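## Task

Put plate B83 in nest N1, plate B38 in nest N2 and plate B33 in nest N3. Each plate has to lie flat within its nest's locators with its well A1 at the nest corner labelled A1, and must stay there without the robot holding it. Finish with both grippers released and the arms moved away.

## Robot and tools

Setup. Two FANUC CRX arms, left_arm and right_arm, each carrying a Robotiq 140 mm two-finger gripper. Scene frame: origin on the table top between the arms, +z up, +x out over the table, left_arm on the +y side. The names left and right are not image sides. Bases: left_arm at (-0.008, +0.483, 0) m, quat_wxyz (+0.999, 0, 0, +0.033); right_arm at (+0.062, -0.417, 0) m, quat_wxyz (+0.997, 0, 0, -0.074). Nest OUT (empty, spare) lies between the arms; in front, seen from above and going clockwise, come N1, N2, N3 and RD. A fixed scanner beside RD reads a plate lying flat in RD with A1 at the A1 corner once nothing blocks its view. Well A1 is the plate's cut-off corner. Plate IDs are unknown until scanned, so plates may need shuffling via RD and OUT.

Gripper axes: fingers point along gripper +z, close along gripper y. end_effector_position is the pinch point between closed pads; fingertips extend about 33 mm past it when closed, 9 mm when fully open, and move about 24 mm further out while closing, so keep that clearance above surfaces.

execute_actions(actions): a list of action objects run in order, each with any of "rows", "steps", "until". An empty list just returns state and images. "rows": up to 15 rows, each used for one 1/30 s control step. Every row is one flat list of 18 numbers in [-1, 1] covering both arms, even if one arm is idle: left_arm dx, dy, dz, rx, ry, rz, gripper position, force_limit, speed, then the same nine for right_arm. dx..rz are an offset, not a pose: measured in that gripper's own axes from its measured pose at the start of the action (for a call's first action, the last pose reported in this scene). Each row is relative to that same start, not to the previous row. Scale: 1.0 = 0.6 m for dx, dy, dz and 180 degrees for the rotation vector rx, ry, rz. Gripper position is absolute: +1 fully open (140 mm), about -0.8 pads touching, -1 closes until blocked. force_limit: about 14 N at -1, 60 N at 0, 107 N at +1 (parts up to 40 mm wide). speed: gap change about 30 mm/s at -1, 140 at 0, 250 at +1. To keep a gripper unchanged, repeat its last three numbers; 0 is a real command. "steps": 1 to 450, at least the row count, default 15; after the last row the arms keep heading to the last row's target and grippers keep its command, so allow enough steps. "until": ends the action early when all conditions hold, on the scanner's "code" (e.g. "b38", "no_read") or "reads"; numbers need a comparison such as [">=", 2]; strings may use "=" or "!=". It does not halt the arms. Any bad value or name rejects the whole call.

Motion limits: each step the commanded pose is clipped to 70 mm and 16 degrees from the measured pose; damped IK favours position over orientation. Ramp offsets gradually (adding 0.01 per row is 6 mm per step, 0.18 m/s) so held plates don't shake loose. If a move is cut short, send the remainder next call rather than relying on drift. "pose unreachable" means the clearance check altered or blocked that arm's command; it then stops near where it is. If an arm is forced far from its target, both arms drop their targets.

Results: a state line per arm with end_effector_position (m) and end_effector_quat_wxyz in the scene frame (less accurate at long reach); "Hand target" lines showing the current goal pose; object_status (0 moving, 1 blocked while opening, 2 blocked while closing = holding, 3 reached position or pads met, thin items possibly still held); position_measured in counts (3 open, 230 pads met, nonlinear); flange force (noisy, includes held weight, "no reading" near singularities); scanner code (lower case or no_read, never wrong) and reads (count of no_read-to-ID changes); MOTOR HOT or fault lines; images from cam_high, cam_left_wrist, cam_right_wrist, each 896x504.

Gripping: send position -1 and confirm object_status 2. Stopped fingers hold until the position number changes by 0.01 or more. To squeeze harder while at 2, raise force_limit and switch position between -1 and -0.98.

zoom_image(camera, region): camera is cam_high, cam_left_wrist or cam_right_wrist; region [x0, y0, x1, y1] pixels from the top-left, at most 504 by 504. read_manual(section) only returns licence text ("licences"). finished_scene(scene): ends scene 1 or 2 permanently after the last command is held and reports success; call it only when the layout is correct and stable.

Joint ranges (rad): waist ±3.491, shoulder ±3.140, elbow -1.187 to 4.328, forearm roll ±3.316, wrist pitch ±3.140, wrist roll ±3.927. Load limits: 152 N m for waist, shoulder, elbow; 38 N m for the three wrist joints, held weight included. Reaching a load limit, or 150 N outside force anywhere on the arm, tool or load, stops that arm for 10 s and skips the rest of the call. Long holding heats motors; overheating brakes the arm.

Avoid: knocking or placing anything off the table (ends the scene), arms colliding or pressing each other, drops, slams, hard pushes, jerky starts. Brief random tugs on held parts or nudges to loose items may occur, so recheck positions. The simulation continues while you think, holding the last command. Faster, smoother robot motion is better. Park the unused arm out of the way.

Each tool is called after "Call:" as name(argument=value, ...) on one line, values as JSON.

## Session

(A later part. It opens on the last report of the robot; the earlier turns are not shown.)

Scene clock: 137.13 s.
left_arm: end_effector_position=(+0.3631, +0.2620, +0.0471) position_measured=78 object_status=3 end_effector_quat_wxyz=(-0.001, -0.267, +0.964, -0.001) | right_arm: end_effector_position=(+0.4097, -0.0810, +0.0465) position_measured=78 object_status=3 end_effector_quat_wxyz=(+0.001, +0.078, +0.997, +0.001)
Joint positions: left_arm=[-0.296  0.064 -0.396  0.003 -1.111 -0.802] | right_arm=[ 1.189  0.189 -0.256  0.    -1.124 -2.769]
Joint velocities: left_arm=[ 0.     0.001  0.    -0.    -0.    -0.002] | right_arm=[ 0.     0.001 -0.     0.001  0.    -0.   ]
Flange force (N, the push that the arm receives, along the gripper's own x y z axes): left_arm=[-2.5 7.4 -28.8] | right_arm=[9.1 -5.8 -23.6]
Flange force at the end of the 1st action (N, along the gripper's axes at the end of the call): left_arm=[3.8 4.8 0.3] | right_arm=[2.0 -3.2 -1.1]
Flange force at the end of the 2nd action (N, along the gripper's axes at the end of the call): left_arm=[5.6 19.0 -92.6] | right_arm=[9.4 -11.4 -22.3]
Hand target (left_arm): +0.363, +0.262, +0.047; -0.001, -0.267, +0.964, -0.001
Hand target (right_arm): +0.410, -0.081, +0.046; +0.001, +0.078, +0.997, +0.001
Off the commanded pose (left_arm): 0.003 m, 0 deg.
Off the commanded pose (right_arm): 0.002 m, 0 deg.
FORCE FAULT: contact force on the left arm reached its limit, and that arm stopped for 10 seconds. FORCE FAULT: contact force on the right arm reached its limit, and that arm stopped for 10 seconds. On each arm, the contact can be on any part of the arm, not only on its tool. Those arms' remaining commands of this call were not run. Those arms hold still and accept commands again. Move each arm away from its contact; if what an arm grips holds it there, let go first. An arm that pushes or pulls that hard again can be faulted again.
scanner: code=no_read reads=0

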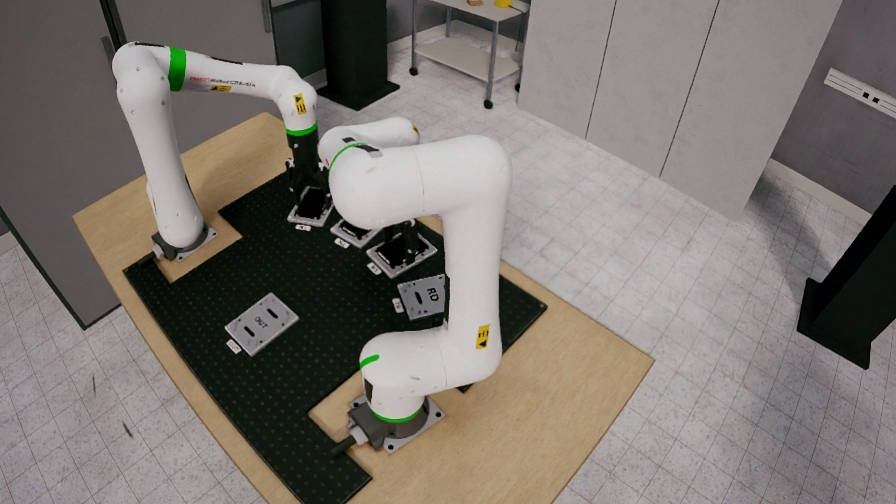

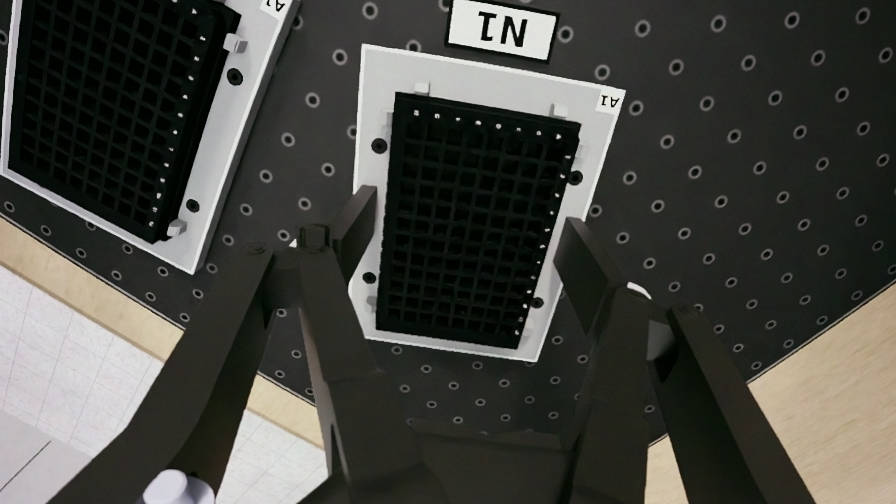

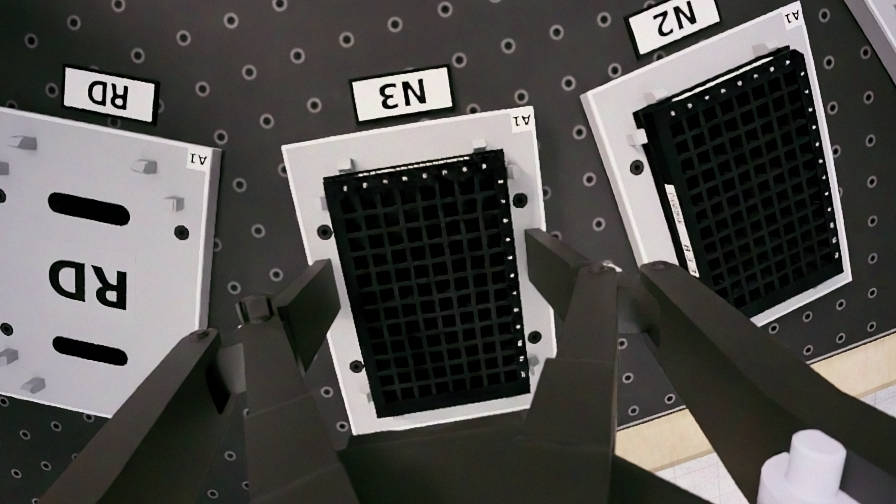

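Call:
execute_actions(actions=[{"rows":[[0,0,-0.014,0,0,0,0.4,0,0,0,0,-0.014,0,0,0,0.4,0,0],[0,0,-0.014,0,0,0,0.4,0,0,0,0,-0.014,0,0,0,0.4,0,0],[0,0,-0.014,0,0,0,0.4,0,0,0,0,-0.014,0,0,0,0.4,0,0],[0,0,-0.014,0,0,0,0.4,0,0,0,0,-0.014,0,0,0,0.4,0,0],[0,-0.0015,-0.014,0,0,0,0.4,0,0,-0.008,0,-0.014,0,0,0,0.4,0,0]],"steps":18},{"rows":[[0,0,0,0,0,0,-1,-0.4,-0.7,0,0,0,0,0,0,0.4,0,0]],"steps":18}])

Scene clock: 151.70 s.
left_arm: end_effector_position=(+0.3636, +0.2612, +0.0555) position_measured=107 object_status=2 end_effector_quat_wxyz=(-0.001, -0.267, +0.964, -0.001) | right_arm: end_effector_position=(+0.4144, -0.0818, +0.0549) position_measured=78 object_status=3 end_effector_quat_wxyz=(+0.001, +0.078, +0.997, +0.001)
Joint positions: left_arm=[-0.297  0.057 -0.382  0.003 -1.132 -0.801] | right_arm=[ 1.179  0.187 -0.236  0.    -1.145 -2.759]
Joint velocities: left_arm=[-0.     0.001  0.     0.     0.001 -0.001] | right_arm=[-0.  0. -0.  0.  0.  0.]
Flange force (N, the push that the arm receives, along the gripper's own x y z axes): left_arm=[4.0 5.5 -24.8] | right_arm=[1.3 -4.1 0.6]
Flange force at the end of the 1st action (N, along the gripper's axes at the end of the call): left_arm=[4.7 4.9 2.4] | right_arm=[8.0 -9.7 -1.3]
Hand target (left_arm): +0.364, +0.261, +0.055; -0.001, -0.267, +0.964, -0.001
Hand target (right_arm): +0.414, -0.082, +0.055; +0.001, +0.078, +0.997, +0.001
Off the commanded pose (left_arm): 0.000 m, 0 deg.
Off the commanded pose (right_arm): 0.000 m, 0 deg.
scanner: code=no_read reads=0

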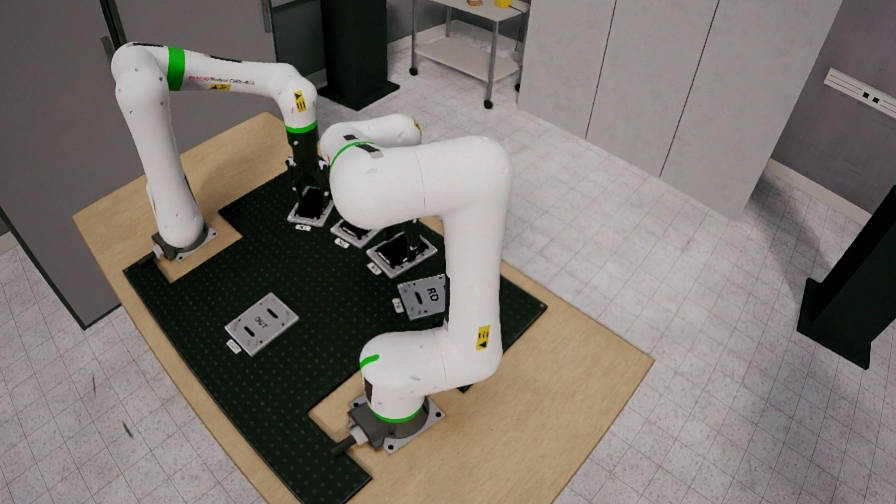

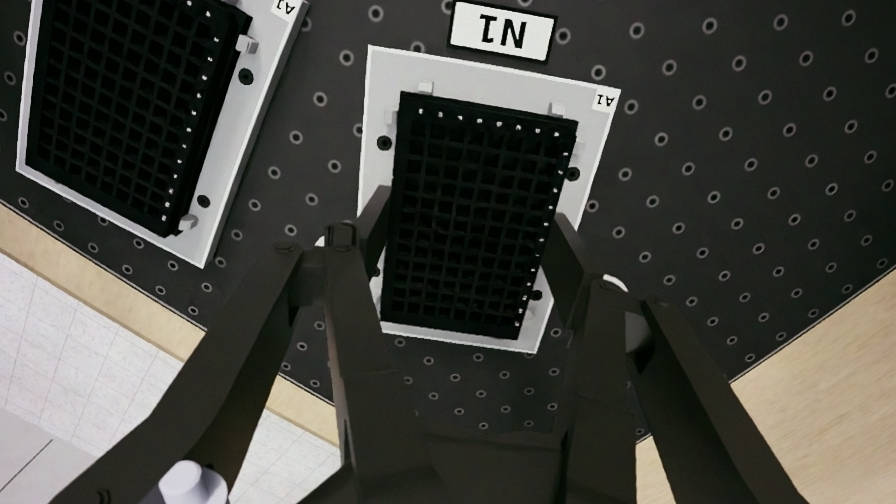

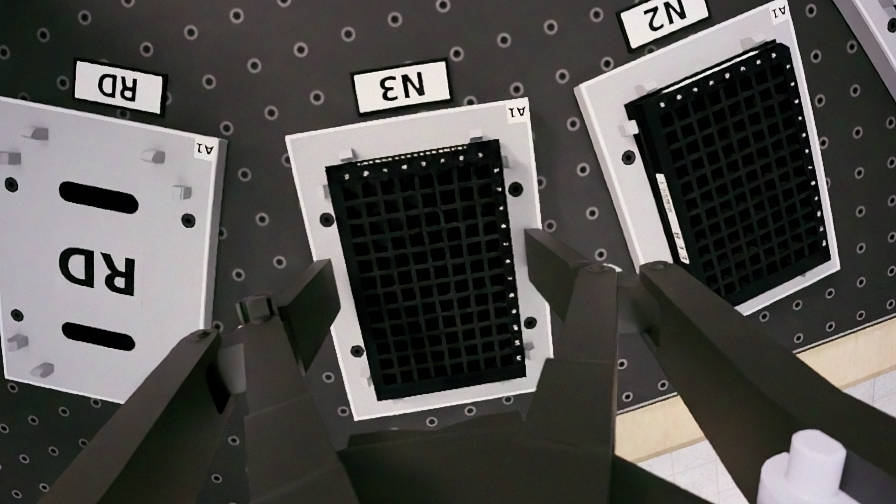

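Call:
zoom_image(camera="cam_right_wrist", region=[280, 90, 560, 370])

Call:
zoom_image(camera="cam_left_wrist", region=[350, 30, 630, 310])

Call:
execute_actions(actions=[{"rows":[[0,0,-0.002,0,0,0,-1,-0.4,-0.7,0,0,-0.002,0,0,0,0.4,0,0],[0,0,-0.004,0,0,0,-1,-0.4,-0.7,0,0,-0.004,0,0,0,0.4,0,0],[0,0,-0.007,0,0,0,-1,-0.4,-0.7,0,0,-0.007,0,0,0,0.4,0,0],[0,0,-0.01,0,0,0,-1,-0.4,-0.7,0,0,-0.01,0,0,0,0.4,0,0],[0,0,-0.014,0,0,0,-1,-0.4,-0.7,0,0,-0.014,0,0,0,0.4,0,0],[0,0,-0.018,0,0,0,-1,-0.4,-0.7,0,0,-0.018,0,0,0,0.4,0,0],[0,0,-0.022,0,0,0,-1,-0.4,-0.7,0,0,-0.022,0,0,0,0.4,0,0],[0,0,-0.025,0,0,0,-0.98,0.2,-0.7,0,0,-0.025,0,0,0,0.4,0,0]],"steps":22}])

Region (280, 90, 560, 370) of cam_right_wrist's 896x504 image, scaled by 1.800, with more detail than that image has.

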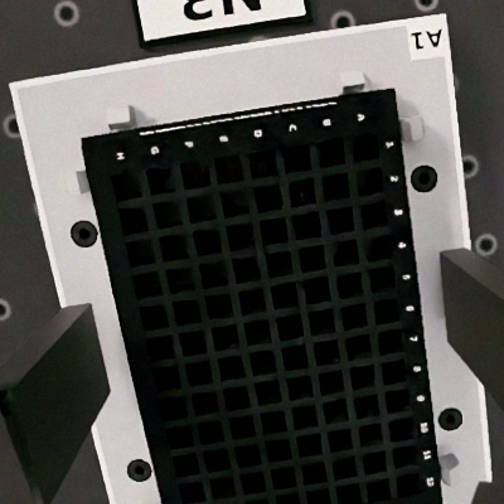

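Region (350, 30, 630, 310) of cam_left_wrist's 896x504 image, scaled by 1.800, with more detail than that image has.

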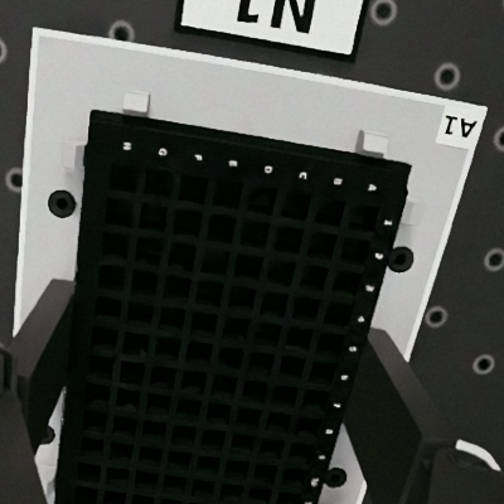

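Scene clock: 159.27 s.
left_arm: end_effector_position=(+0.3636, +0.2612, +0.0706) position_measured=110 object_status=2 end_effector_quat_wxyz=(-0.001, -0.267, +0.964, -0.001) | right_arm: end_effector_position=(+0.4144, -0.0817, +0.0699) position_measured=78 object_status=3 end_effector_quat_wxyz=(+0.001, +0.078, +0.997, +0.001)
Joint positions: left_arm=[-0.297  0.041 -0.36   0.003 -1.17  -0.801] | right_arm=[ 1.179  0.172 -0.216  0.    -1.181 -2.759]
Joint velocities: left_arm=[-0.    -0.     0.    -0.     0.    -0.002] | right_arm=[ 0.001  0.     0.002  0.001 -0.001 -0.   ]
Flange force (N, the push that the arm receives, along the gripper's own x y z axes): left_arm=[1.4 5.9 2.7] | right_arm=[2.6 -6.1 1.4]
Hand target (left_arm): +0.364, +0.261, +0.071; -0.001, -0.267, +0.964, -0.001
Hand target (right_arm): +0.414, -0.082, +0.070; +0.001, +0.078, +0.997, +0.001
Off the commanded pose (left_arm): 0.000 m, 0 deg.
Off the commanded pose (right_arm): 0.000 m, 0 deg.
scanner: code=no_read reads=0

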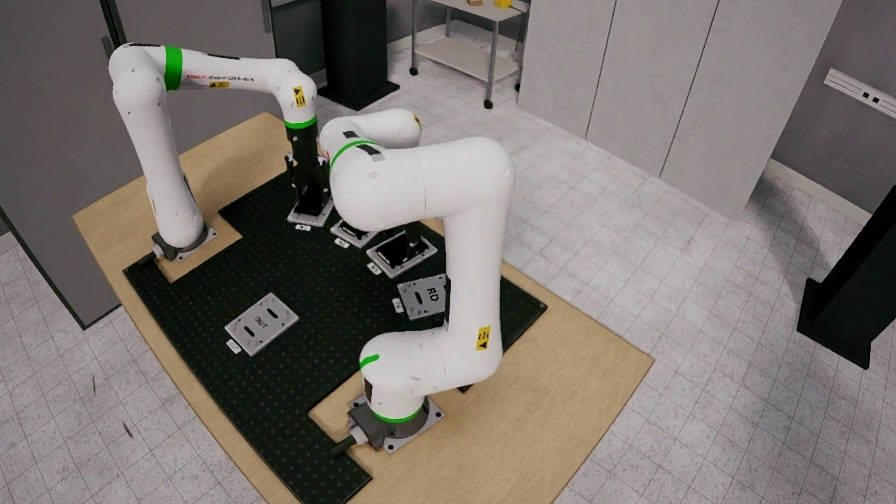

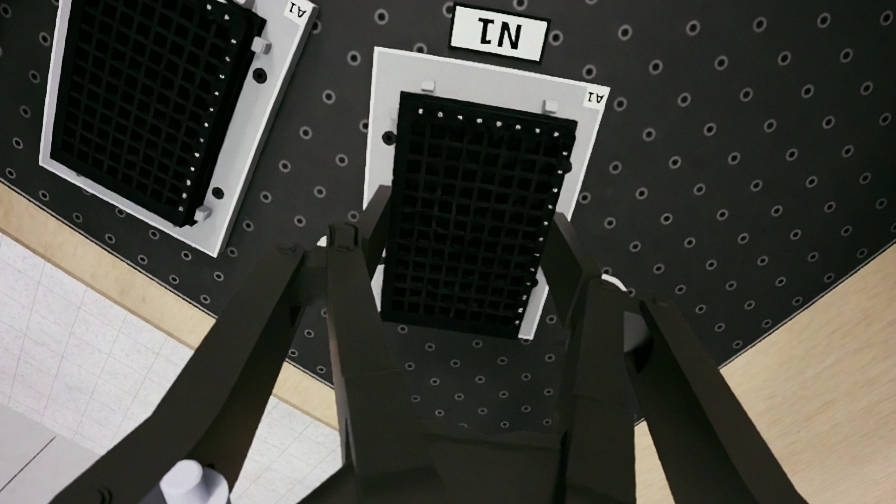

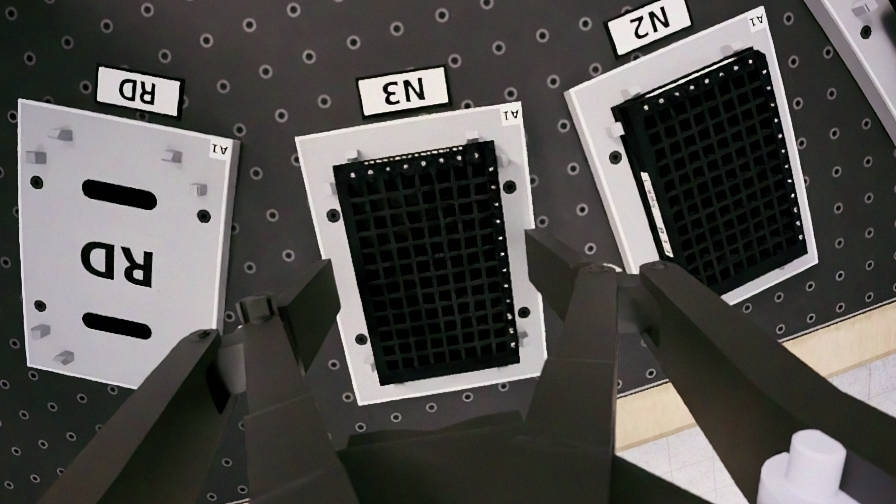

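Call:
zoom_image(camera="cam_right_wrist", region=[280, 90, 560, 370])

Call:
zoom_image(camera="cam_left_wrist", region=[350, 30, 630, 310])

Region (280, 90, 560, 370) of cam_right_wrist's 896x504 image, scaled by 1.800, with more detail than that image has.

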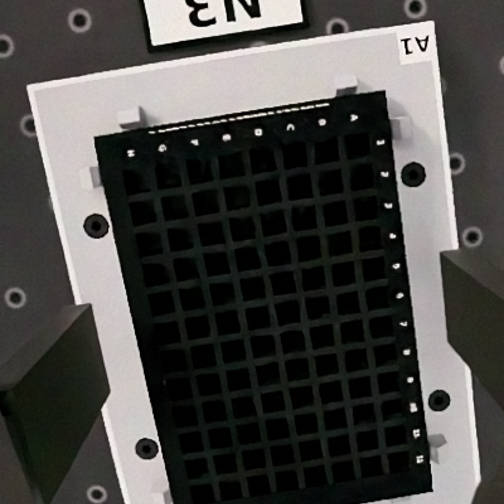

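Region (350, 30, 630, 310) of cam_left_wrist's 896x504 image, scaled by 1.800, with more detail than that image has.

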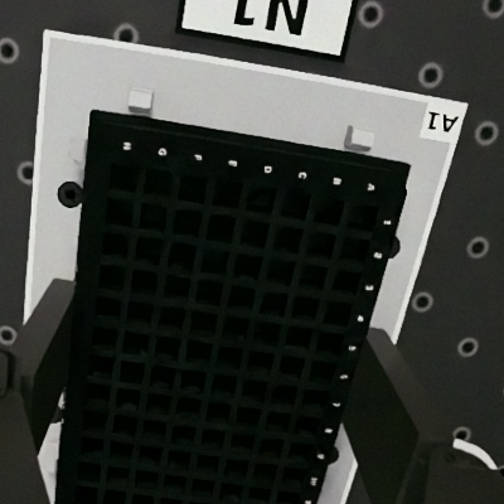

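Call:
execute_actions(actions=[{"rows":[[-0.004,0.01,-0.005,0,0,0,-0.98,0.2,-0.7,0,0,-0.01,0,0,0,0.4,0,0],[-0.01,0.025,-0.01,0,0,0,-0.98,0.2,-0.7,0,0,-0.02,0,0,0,0.4,0,0],[-0.018,0.045,-0.015,0,0,0,-0.98,0.2,-0.7,0,0,-0.02,0,0,0,0.4,0,0],[-0.026,0.065,-0.02,0,0,0,-0.98,0.2,-0.7,0,0,-0.02,0,0,0,0.4,0,0],[-0.034,0.085,-0.025,0,0,0,-0.98,0.2,-0.7,0,0.01,-0.02,0,0,-0.01,0.4,0,0],[-0.042,0.105,-0.03,0,0,0,-0.98,0.2,-0.7,0,0.03,-0.02,0,0,-0.02,0.4,0,0],[-0.05,0.125,-0.035,0,0,0,-0.98,0.2,-0.7,0.01,0.05,-0.02,0,0,-0.03,0.4,0,0],[-0.06,0.15,-0.04,0,0,0,-0.98,0.2,-0.7,0.01,0.075,-0.02,0,0,-0.04,0.4,0,0],[-0.07,0.175,-0.045,0,0,0,-0.98,0.2,-0.7,0.015,0.1,-0.02,0,0,-0.05,0.4,0,0],[-0.08,0.2,-0.05,0,0,0,-0.98,0.2,-0.7,0.02,0.13,-0.02,0,0,-0.06,0.4,0,0],[-0.09,0.22,-0.05,0,0,0,-0.98,0.2,-0.7,0.025,0.16,-0.02,0,0,-0.07,0.4,0,0],[-0.1,0.24,-0.05,0,0,0,-0.98,0.2,-0.7,0.03,0.19,-0.02,0,0,-0.08,0.4,0,0],[-0.11,0.26,-0.05,0,0,0,-0.98,0.2,-0.7,0.035,0.22,-0.02,0,0,-0.09,0.4,0,0],[-0.115,0.28,-0.05,0,0,0,-0.98,0.2,-0.7,0.04,0.25,-0.02,0,0,-0.1,0.4,0,0],[-0.12,0.297,-0.05,0,0,0,-0.98,0.2,-0.7,0.043,0.272,0,0,0,-0.111,0.4,0,0]],"steps":45}])

Call:
zoom_image(camera="cam_right_wrist", region=[280, 90, 560, 370])

Scene clock: 184.83 s.
left_arm: end_effector_position=(+0.3338, +0.4513, +0.1005) position_measured=110 object_status=2 end_effector_quat_wxyz=(-0.000, -0.267, +0.964, -0.002) | right_arm: end_effector_position=(+0.4139, +0.0835, +0.0698) position_measured=78 object_status=3 end_effector_quat_wxyz=(+0.001, -0.096, +0.995, +0.001)
Joint positions: left_arm=[ 0.232 -0.229 -0.53   0.003 -1.27  -1.33 ] | right_arm=[ 1.32   0.47   0.177  0.001 -1.275 -2.552]
Joint velocities: left_arm=[ 0.    -0.001  0.     0.    -0.    -0.002] | right_arm=[ 0.     0.001  0.001 -0.001  0.001 -0.   ]
Flange force (N, the push that the arm receives, along the gripper's own x y z axes): left_arm=[3.6 0.6 3.2] | right_arm=[4.7 -6.7 2.0]
Hand target (left_arm): +0.334, +0.451, +0.101; -0.000, -0.267, +0.964, -0.002
Hand target (right_arm): +0.414, +0.084, +0.070; +0.001, -0.096, +0.995, +0.001
Off the commanded pose (left_arm): 0.001 m, 0 deg.
Off the commanded pose (right_arm): 0.001 m, 0 deg.
scanner: code=no_read reads=0

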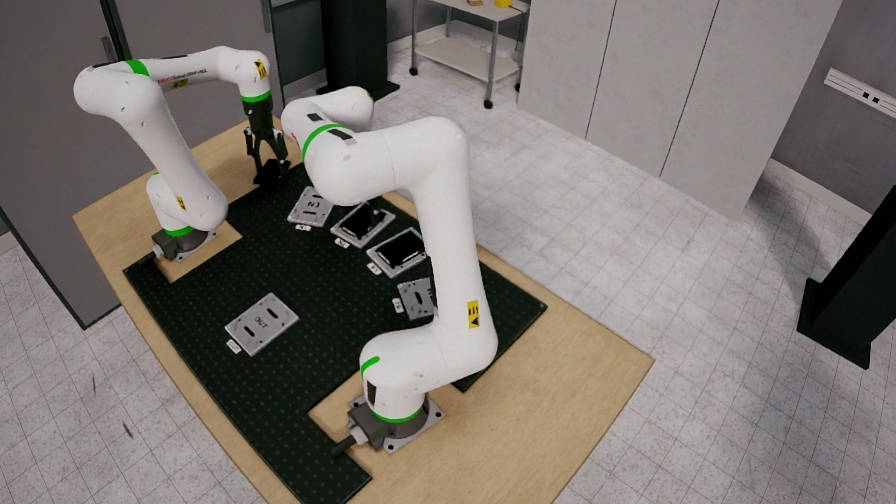

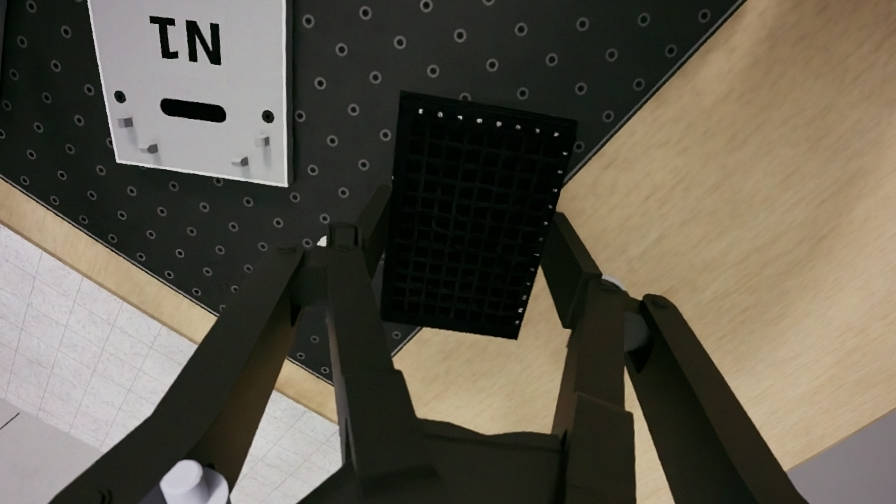

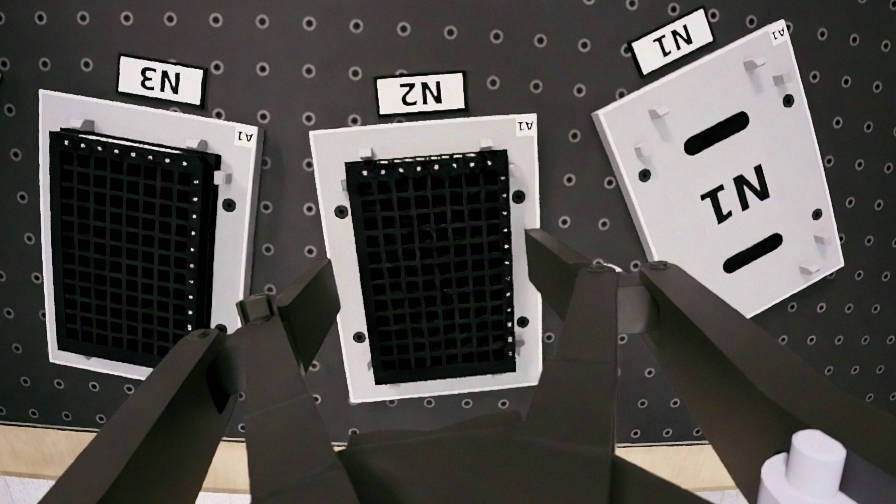

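Region (280, 90, 560, 370) of cam_right_wrist's 896x504 image, scaled by 1.800, with more detail than that image has.

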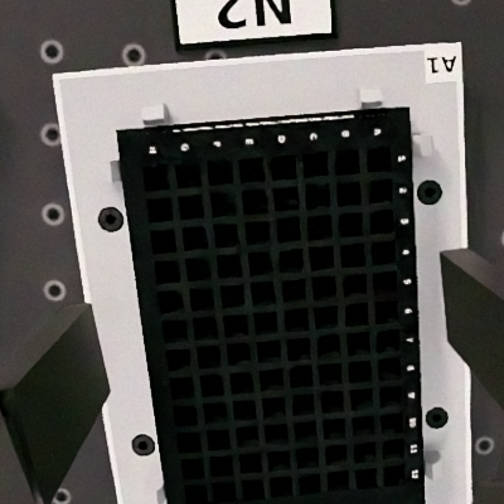

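Call:
execute_actions(actions=[{"rows":[[0,0,0,0,0,0,-0.98,0.2,-0.7,-0.004,0.0025,0,0,0,0.026,0.4,0,0]],"steps":16},{"rows":[[0,0,0,0,0,0,-0.98,0.2,-0.7,0,0,0.0245,0,0,0,0.4,0,0]],"steps":16}])

Call:
zoom_image(camera="cam_right_wrist", region=[280, 90, 560, 370])

Scene clock: 191.67 s.
left_arm: end_effector_position=(+0.3338, +0.4513, +0.1005) position_measured=110 object_status=2 end_effector_quat_wxyz=(-0.000, -0.267, +0.964, -0.002) | right_arm: end_effector_position=(+0.4159, +0.0855, +0.0551) position_measured=78 object_status=3 end_effector_quat_wxyz=(+0.001, -0.055, +0.998, +0.001)
Joint positions: left_arm=[ 0.232 -0.229 -0.53   0.003 -1.27  -1.33 ] | right_arm=[ 1.319  0.488  0.167  0.001 -1.248 -2.632]
Joint velocities: left_arm=[-0.    -0.001 -0.    -0.     0.001  0.   ] | right_arm=[-0.001  0.     0.     0.     0.     0.   ]
Flange force (N, the push that the arm receives, along the gripper's own x y z axes): left_arm=[2.4 2.1 2.5] | right_arm=[4.7 -8.1 0.7]
Flange force at the end of the 1st action (N, along the gripper's axes at the end of the call): left_arm=[2.6 0.9 2.6] | right_arm=[5.0 -7.9 2.7]
Hand target (left_arm): +0.334, +0.451, +0.101; -0.000, -0.267, +0.964, -0.002
Hand target (right_arm): +0.416, +0.085, +0.055; +0.001, -0.055, +0.998, +0.001
Off the commanded pose (left_arm): 0.000 m, 0 deg.
Off the commanded pose (right_arm): 0.000 m, 0 deg.
scanner: code=no_read reads=0

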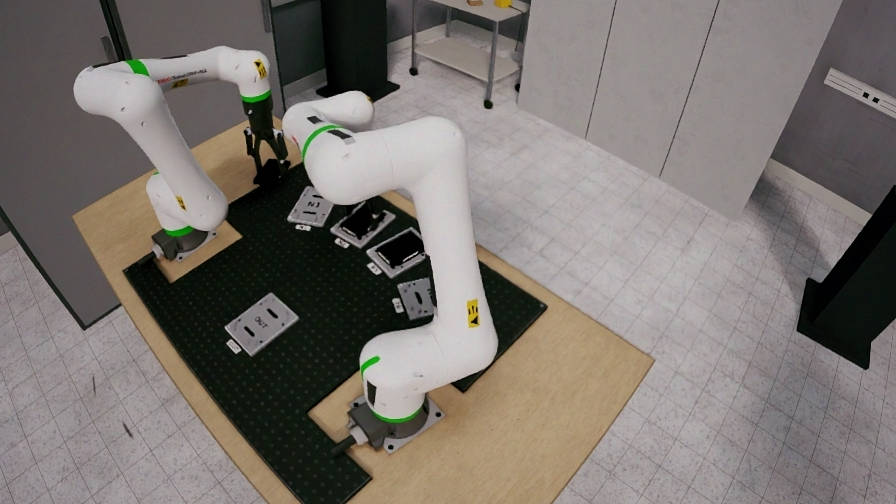

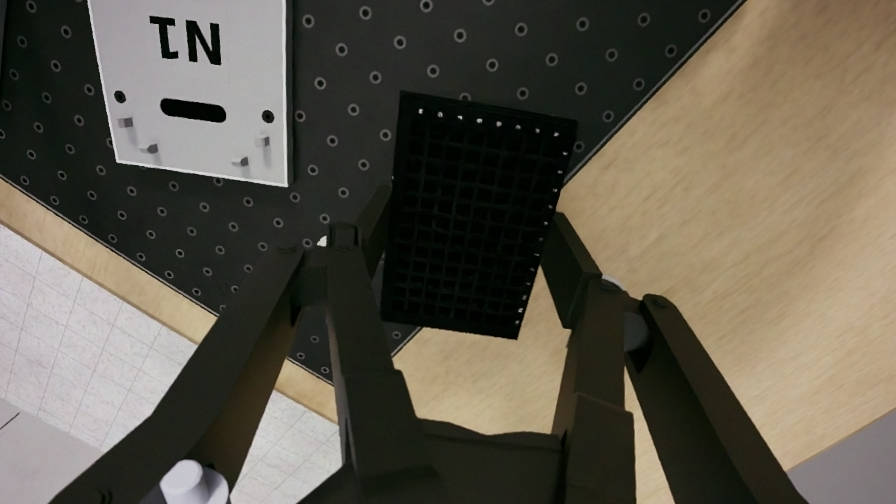

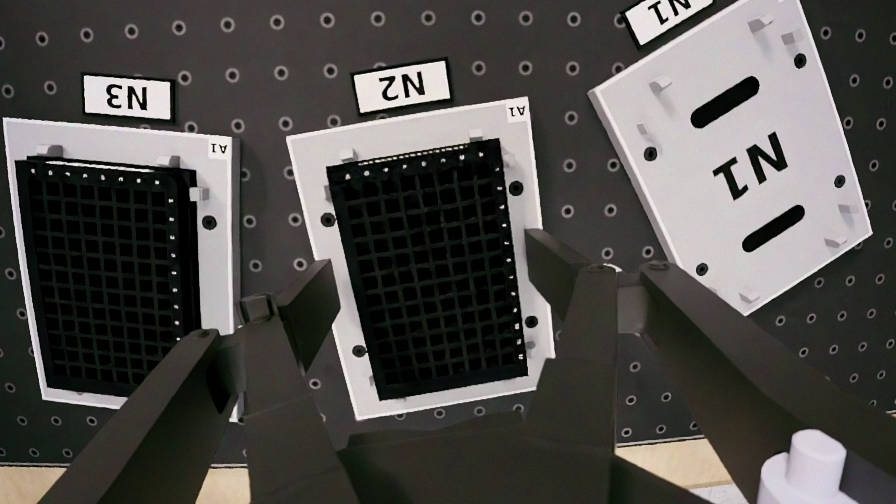

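Region (280, 90, 560, 370) of cam_right_wrist's 896x504 image, scaled by 1.800, with more detail than that image has.

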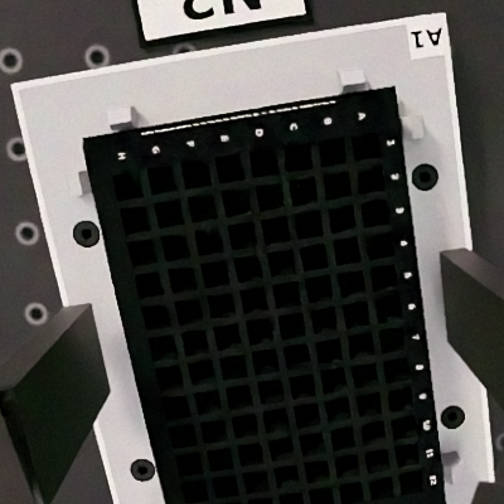

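Call:
execute_actions(actions=[{"rows":[[0,0,0,0,0,0,-0.98,0.2,-0.7,0.0005,0.001,0,0,0,-0.002,0.4,0,0]],"steps":8},{"rows":[[0,0,0,0,0,0,-0.98,0.2,-0.7,0,0,0,0,0,0,-1,-0.4,-0.7]],"steps":16},{"rows":[[0,0,0,0,0,0,-0.98,0.2,-0.7,0,0,-0.002,0,0,0,-1,-0.4,-0.7],[0,0,0,0,0,0,-0.98,0.2,-0.7,0,0,-0.004,0,0,0,-1,-0.4,-0.7],[0,0,0,0,0,0,-0.98,0.2,-0.7,0,0,-0.007,0,0,0,-1,-0.4,-0.7],[0,0,0,0,0,0,-0.98,0.2,-0.7,0,0,-0.01,0,0,0,-1,-0.4,-0.7],[0,0,0,0,0,0,-0.98,0.2,-0.7,0,0,-0.014,0,0,0,-1,-0.4,-0.7],[0,0,0,0,0,0,-0.98,0.2,-0.7,0,0,-0.018,0,0,0,-1,-0.4,-0.7],[0,0,0,0,0,0,-0.98,0.2,-0.7,0,0,-0.022,0,0,0,-1,-0.4,-0.7],[0,0,0,0,0,0,-0.98,0.2,-0.7,0,0,-0.025,0,0,0,-0.98,0.2,-0.7]],"steps":20}])

Call:
zoom_image(camera="cam_right_wrist", region=[280, 90, 560, 370])

Scene clock: 201.97 s.
left_arm: end_effector_position=(+0.3338, +0.4513, +0.1005) position_measured=110 object_status=2 end_effector_quat_wxyz=(-0.000, -0.267, +0.964, -0.002) | right_arm: end_effector_position=(+0.4156, +0.0860, +0.0700) position_measured=111 object_status=2 end_effector_quat_wxyz=(+0.001, -0.058, +0.998, +0.001)
Joint positions: left_arm=[ 0.232 -0.229 -0.53   0.003 -1.27  -1.33 ] | right_arm=[ 1.319  0.477  0.188  0.001 -1.279 -2.626]
Joint velocities: left_arm=[ 0.     0.    -0.     0.    -0.    -0.001] | right_arm=[ 0.001  0.     0.002  0.001  0.    -0.   ]
Flange force (N, the push that the arm receives, along the gripper's own x y z axes): left_arm=[4.2 0.7 2.7] | right_arm=[3.8 -6.8 0.8]
Flange force at the end of the 1st action (N, along the gripper's axes at the end of the call): left_arm=[4.5 0.0 2.2] | right_arm=[4.6 -6.9 0.1]
Flange force at the end of the 2nd action (N, along the gripper's axes at the end of the call): left_arm=[2.8 0.3 1.7] | right_arm=[4.9 -7.2 -25.3]
Hand target (left_arm): +0.334, +0.451, +0.101; -0.000, -0.267, +0.964, -0.002
Hand target (right_arm): +0.416, +0.086, +0.070; +0.001, -0.058, +0.998, +0.001
Off the commanded pose (left_arm): 0.000 m, 0 deg.
Off the commanded pose (right_arm): 0.000 m, 0 deg.
scanner: code=no_read reads=0

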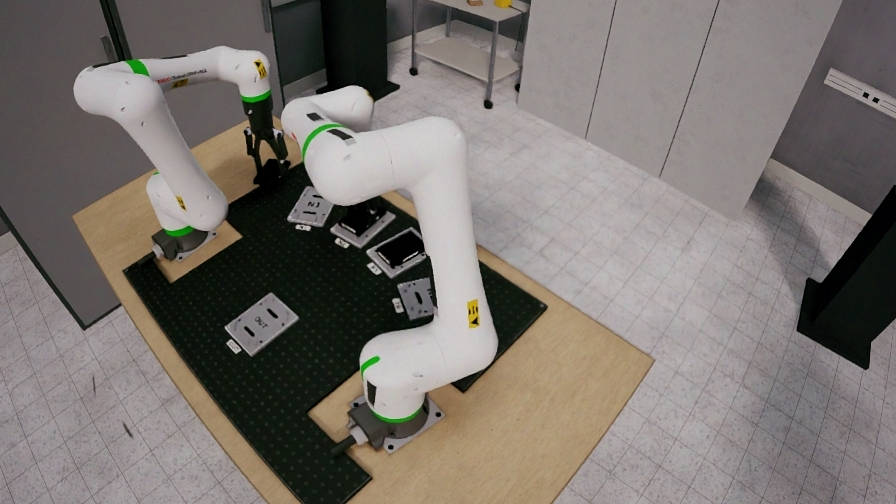

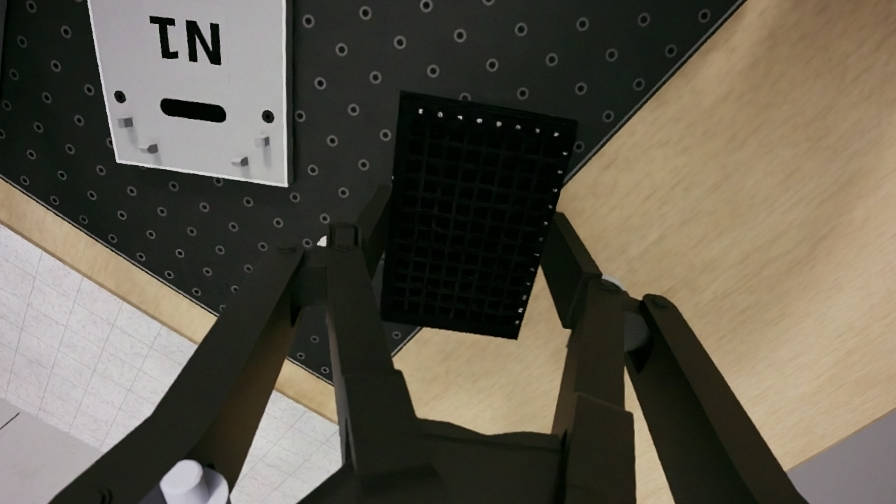

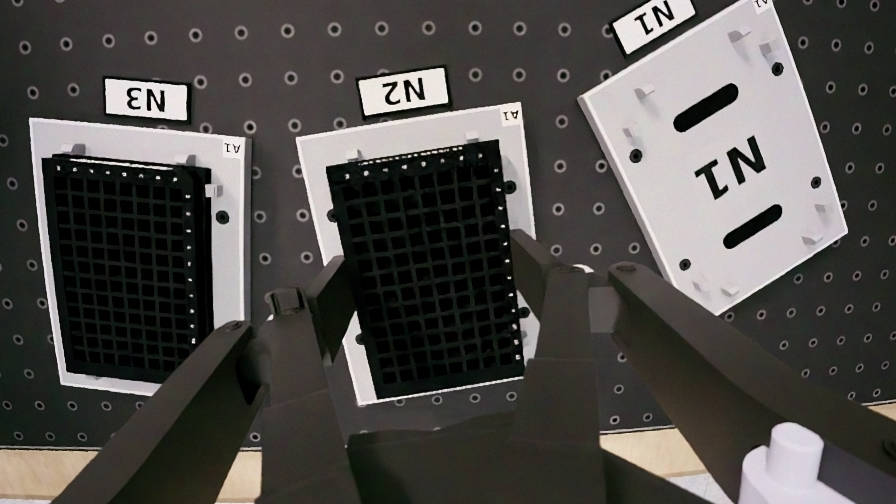

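Region (280, 90, 560, 370) of cam_right_wrist's 896x504 image, scaled by 1.800, with more detail than that image has.

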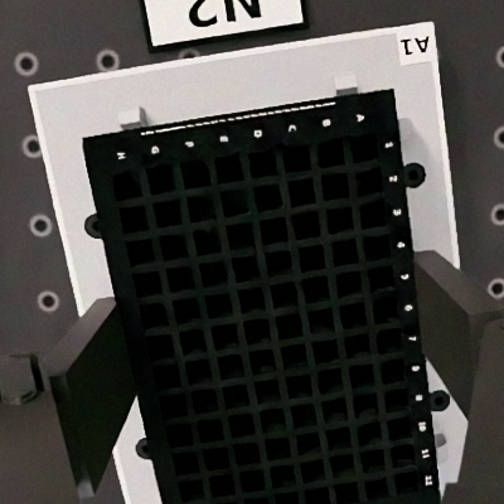

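Call:
execute_actions(actions=[{"rows":[[0,0,0,0,0,0,-0.98,0.2,-0.7,0,0,-0.01,0,0,0,-0.98,0.2,-0.7],[0,0,0,0,0,0,-0.98,0.2,-0.7,0,0,-0.02,0,0,0,-0.98,0.2,-0.7],[0,0,0,0,0,0,-0.98,0.2,-0.7,0,0,-0.035,0,0,0,-0.98,0.2,-0.7],[0,0,0,0,0,0,-0.98,0.2,-0.7,0,0,-0.05,0,0,0,-0.98,0.2,-0.7],[0.003,-0.01,0,0,0,0,-0.98,0.2,-0.7,0,-0.01,-0.065,0,0,0,-0.98,0.2,-0.7],[0.006,-0.02,0,0,0,0.005,-0.98,0.2,-0.7,0,-0.02,-0.08,0,0,0,-0.98,0.2,-0.7],[0.01,-0.03,0,0,0,0.01,-0.98,0.2,-0.7,0.004,-0.035,-0.09,0,0,0,-0.98,0.2,-0.7],[0.015,-0.045,0,0,0,0.015,-0.98,0.2,-0.7,0.006,-0.05,-0.1,0,0,0.005,-0.98,0.2,-0.7],[0.02,-0.06,0,0,0,0.02,-0.98,0.2,-0.7,0.008,-0.07,-0.11,0,0,0.01,-0.98,0.2,-0.7],[0.026,-0.08,0,0,0,0.025,-0.98,0.2,-0.7,0.01,-0.09,-0.117,0,0,0.015,-0.98,0.2,-0.7],[0.033,-0.1,0,0,0,0.03,-0.98,0.2,-0.7,0.013,-0.11,-0.117,0,0,0.02,-0.98,0.2,-0.7],[0.04,-0.12,0,0,0,0.035,-0.98,0.2,-0.7,0.016,-0.14,-0.117,0,0,0.025,-0.98,0.2,-0.7],[0.047,-0.14,0,0,0,0.04,-0.98,0.2,-0.7,0.02,-0.17,-0.117,0,0,0.03,-0.98,0.2,-0.7],[0.054,-0.16,0,0,0,0.045,-0.98,0.2,-0.7,0.024,-0.2,-0.117,0,0,0.035,-0.98,0.2,-0.7],[0.1967,-0.592,0.05,0,0,0.135,-0.98,0.2,-0.7,0.1025,-0.877,-0.117,0,0,0.0867,-0.98,0.2,-0.7]],"steps":70}])

Call:
zoom_image(camera="cam_left_wrist", region=[350, 30, 630, 310])

Scene clock: 219.40 s.
left_arm: end_effector_position=(+0.4151, +0.0858, +0.0704) position_measured=110 object_status=2 end_effector_quat_wxyz=(-0.001, -0.058, +0.998, -0.001) | right_arm: end_effector_position=(+0.4177, -0.4441, +0.1401) position_measured=111 object_status=2 end_effector_quat_wxyz=(+0.001, +0.078, +0.997, +0.001)
Joint positions: left_arm=[-0.593  0.395  0.072  0.003 -1.247 -0.929] | right_arm=[ 0.444 -0.219 -0.426 -0.002 -1.361 -2.023]
Joint velocities: left_arm=[-0.    -0.001  0.     0.     0.    -0.   ] | right_arm=[ 0.     0.    -0.001 -0.002  0.001  0.   ]
Flange force (N, the push that the arm receives, along the gripper's own x y z axes): left_arm=[4.5 4.3 1.0] | right_arm=[4.1 -3.5 1.1]
Hand target (left_arm): +0.415, +0.086, +0.070; -0.001, -0.058, +0.998, -0.001
Hand target (right_arm): +0.418, -0.444, +0.140; +0.001, +0.078, +0.997, +0.001
Off the commanded pose (left_arm): 0.001 m, 0 deg.
Off the commanded pose (right_arm): 0.002 m, 0 deg.
scanner: code=no_read reads=0

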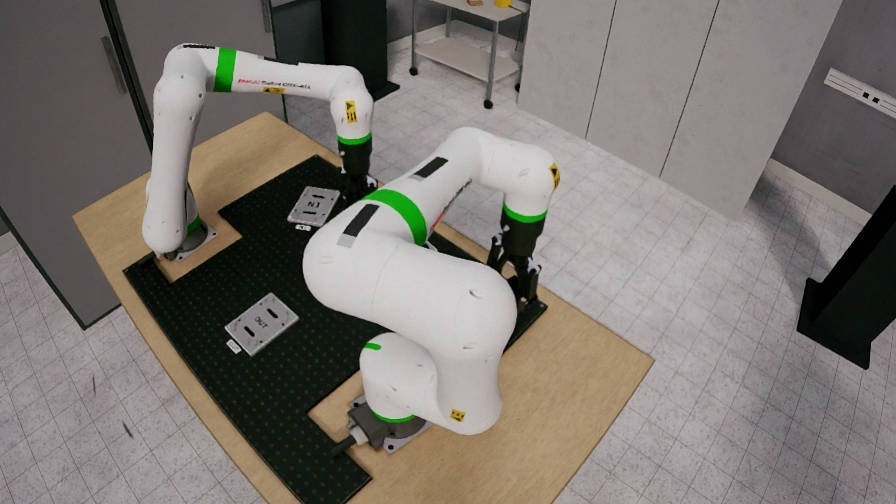

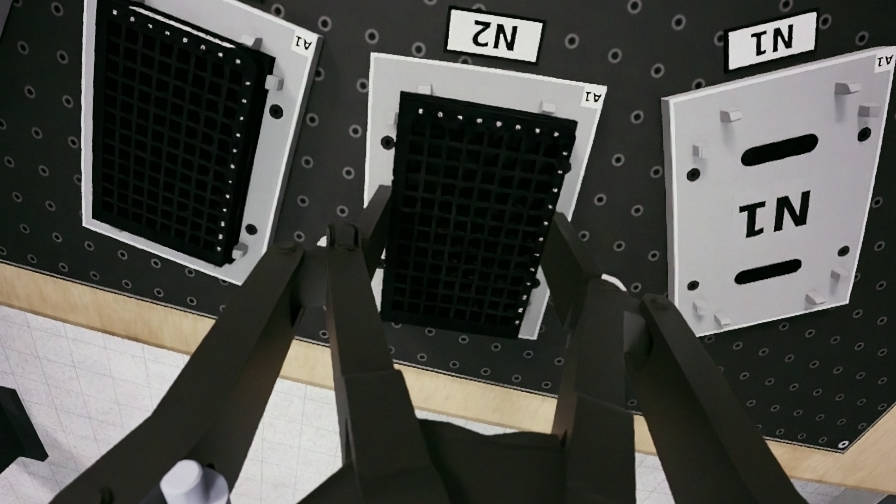

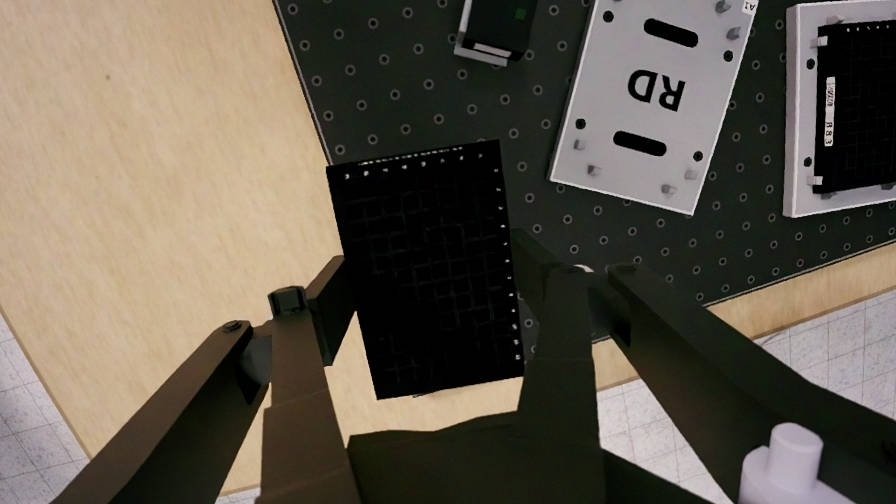

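Region (350, 30, 630, 310) of cam_left_wrist's 896x504 image, scaled by 1.800, with more detail than that image has.

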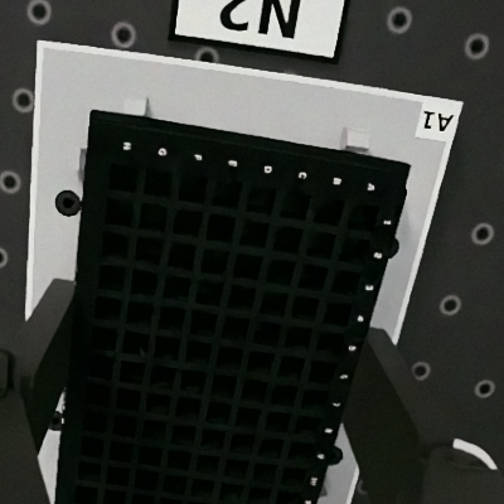

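Call:
execute_actions(actions=[{"rows":[[-0.0027,0.0016,0,0,0,-0.0097,-0.98,0.2,-0.7,0,0,0,0,0,0,-0.98,0.2,-0.7]],"steps":14}])

Call:
zoom_image(camera="cam_left_wrist", region=[350, 30, 630, 310])

Scene clock: 227.03 s.
left_arm: end_effector_position=(+0.4166, +0.0869, +0.0704) position_measured=110 object_status=2 end_effector_quat_wxyz=(-0.001, -0.073, +0.997, -0.001) | right_arm: end_effector_position=(+0.4177, -0.4441, +0.1401) position_measured=111 object_status=2 end_effector_quat_wxyz=(+0.001, +0.078, +0.997, +0.001)
Joint positions: left_arm=[-0.59   0.396  0.073  0.003 -1.247 -0.902] | right_arm=[ 0.444 -0.219 -0.426 -0.002 -1.361 -2.023]
Joint velocities: left_arm=[ 0.     0.    -0.     0.    -0.001 -0.001] | right_arm=[ 0.     0.001 -0.     0.    -0.    -0.   ]
Flange force (N, the push that the arm receives, along the gripper's own x y z axes): left_arm=[4.1 5.8 -0.6] | right_arm=[3.9 -3.9 1.6]
Hand target (left_arm): +0.417, +0.087, +0.070; -0.001, -0.073, +0.997, -0.001
Hand target (right_arm): +0.418, -0.444, +0.140; +0.001, +0.078, +0.997, +0.001
Off the commanded pose (left_arm): 0.000 m, 0 deg.
Off the commanded pose (right_arm): 0.000 m, 0 deg.
scanner: code=no_read reads=0

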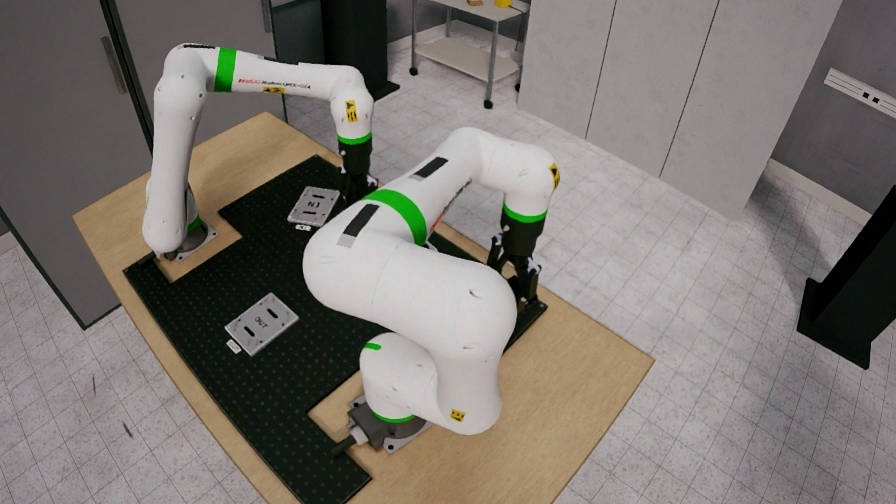

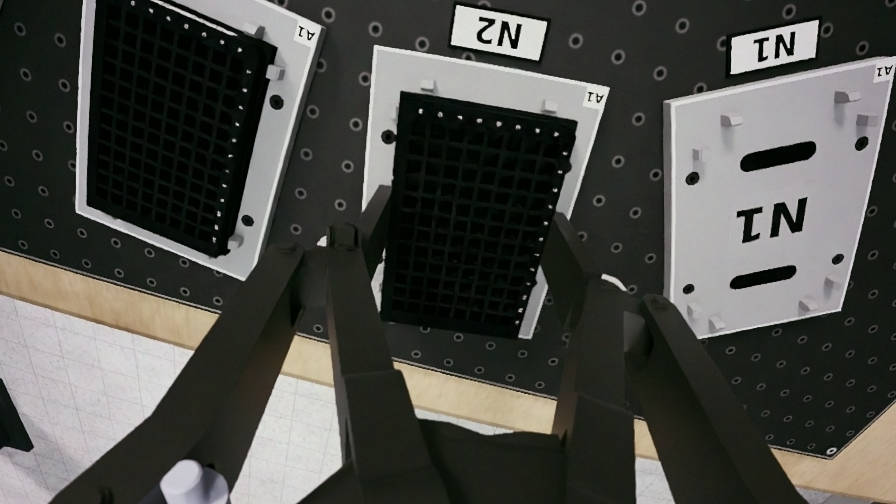

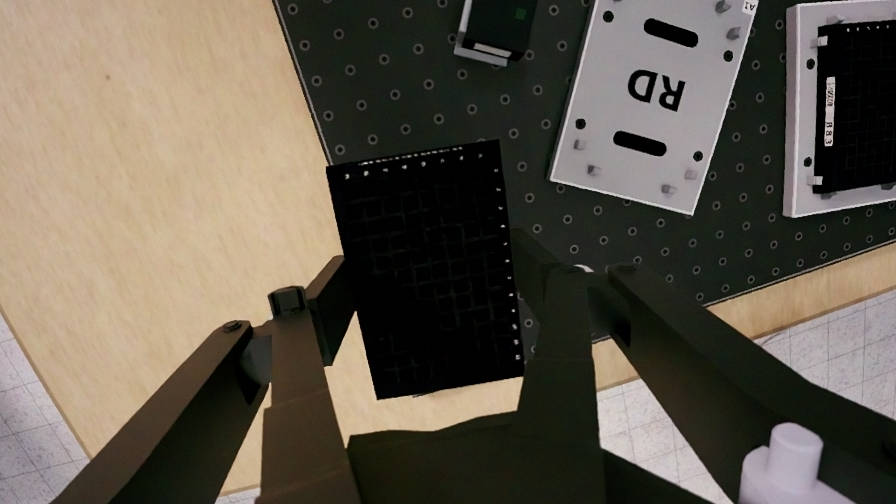

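Region (350, 30, 630, 310) of cam_left_wrist's 896x504 image, scaled by 1.800, with more detail than that image has.

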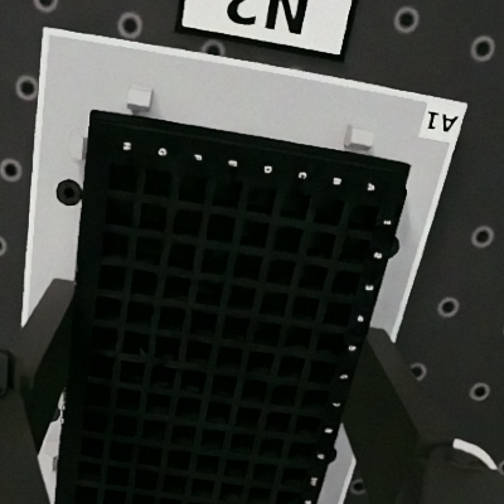

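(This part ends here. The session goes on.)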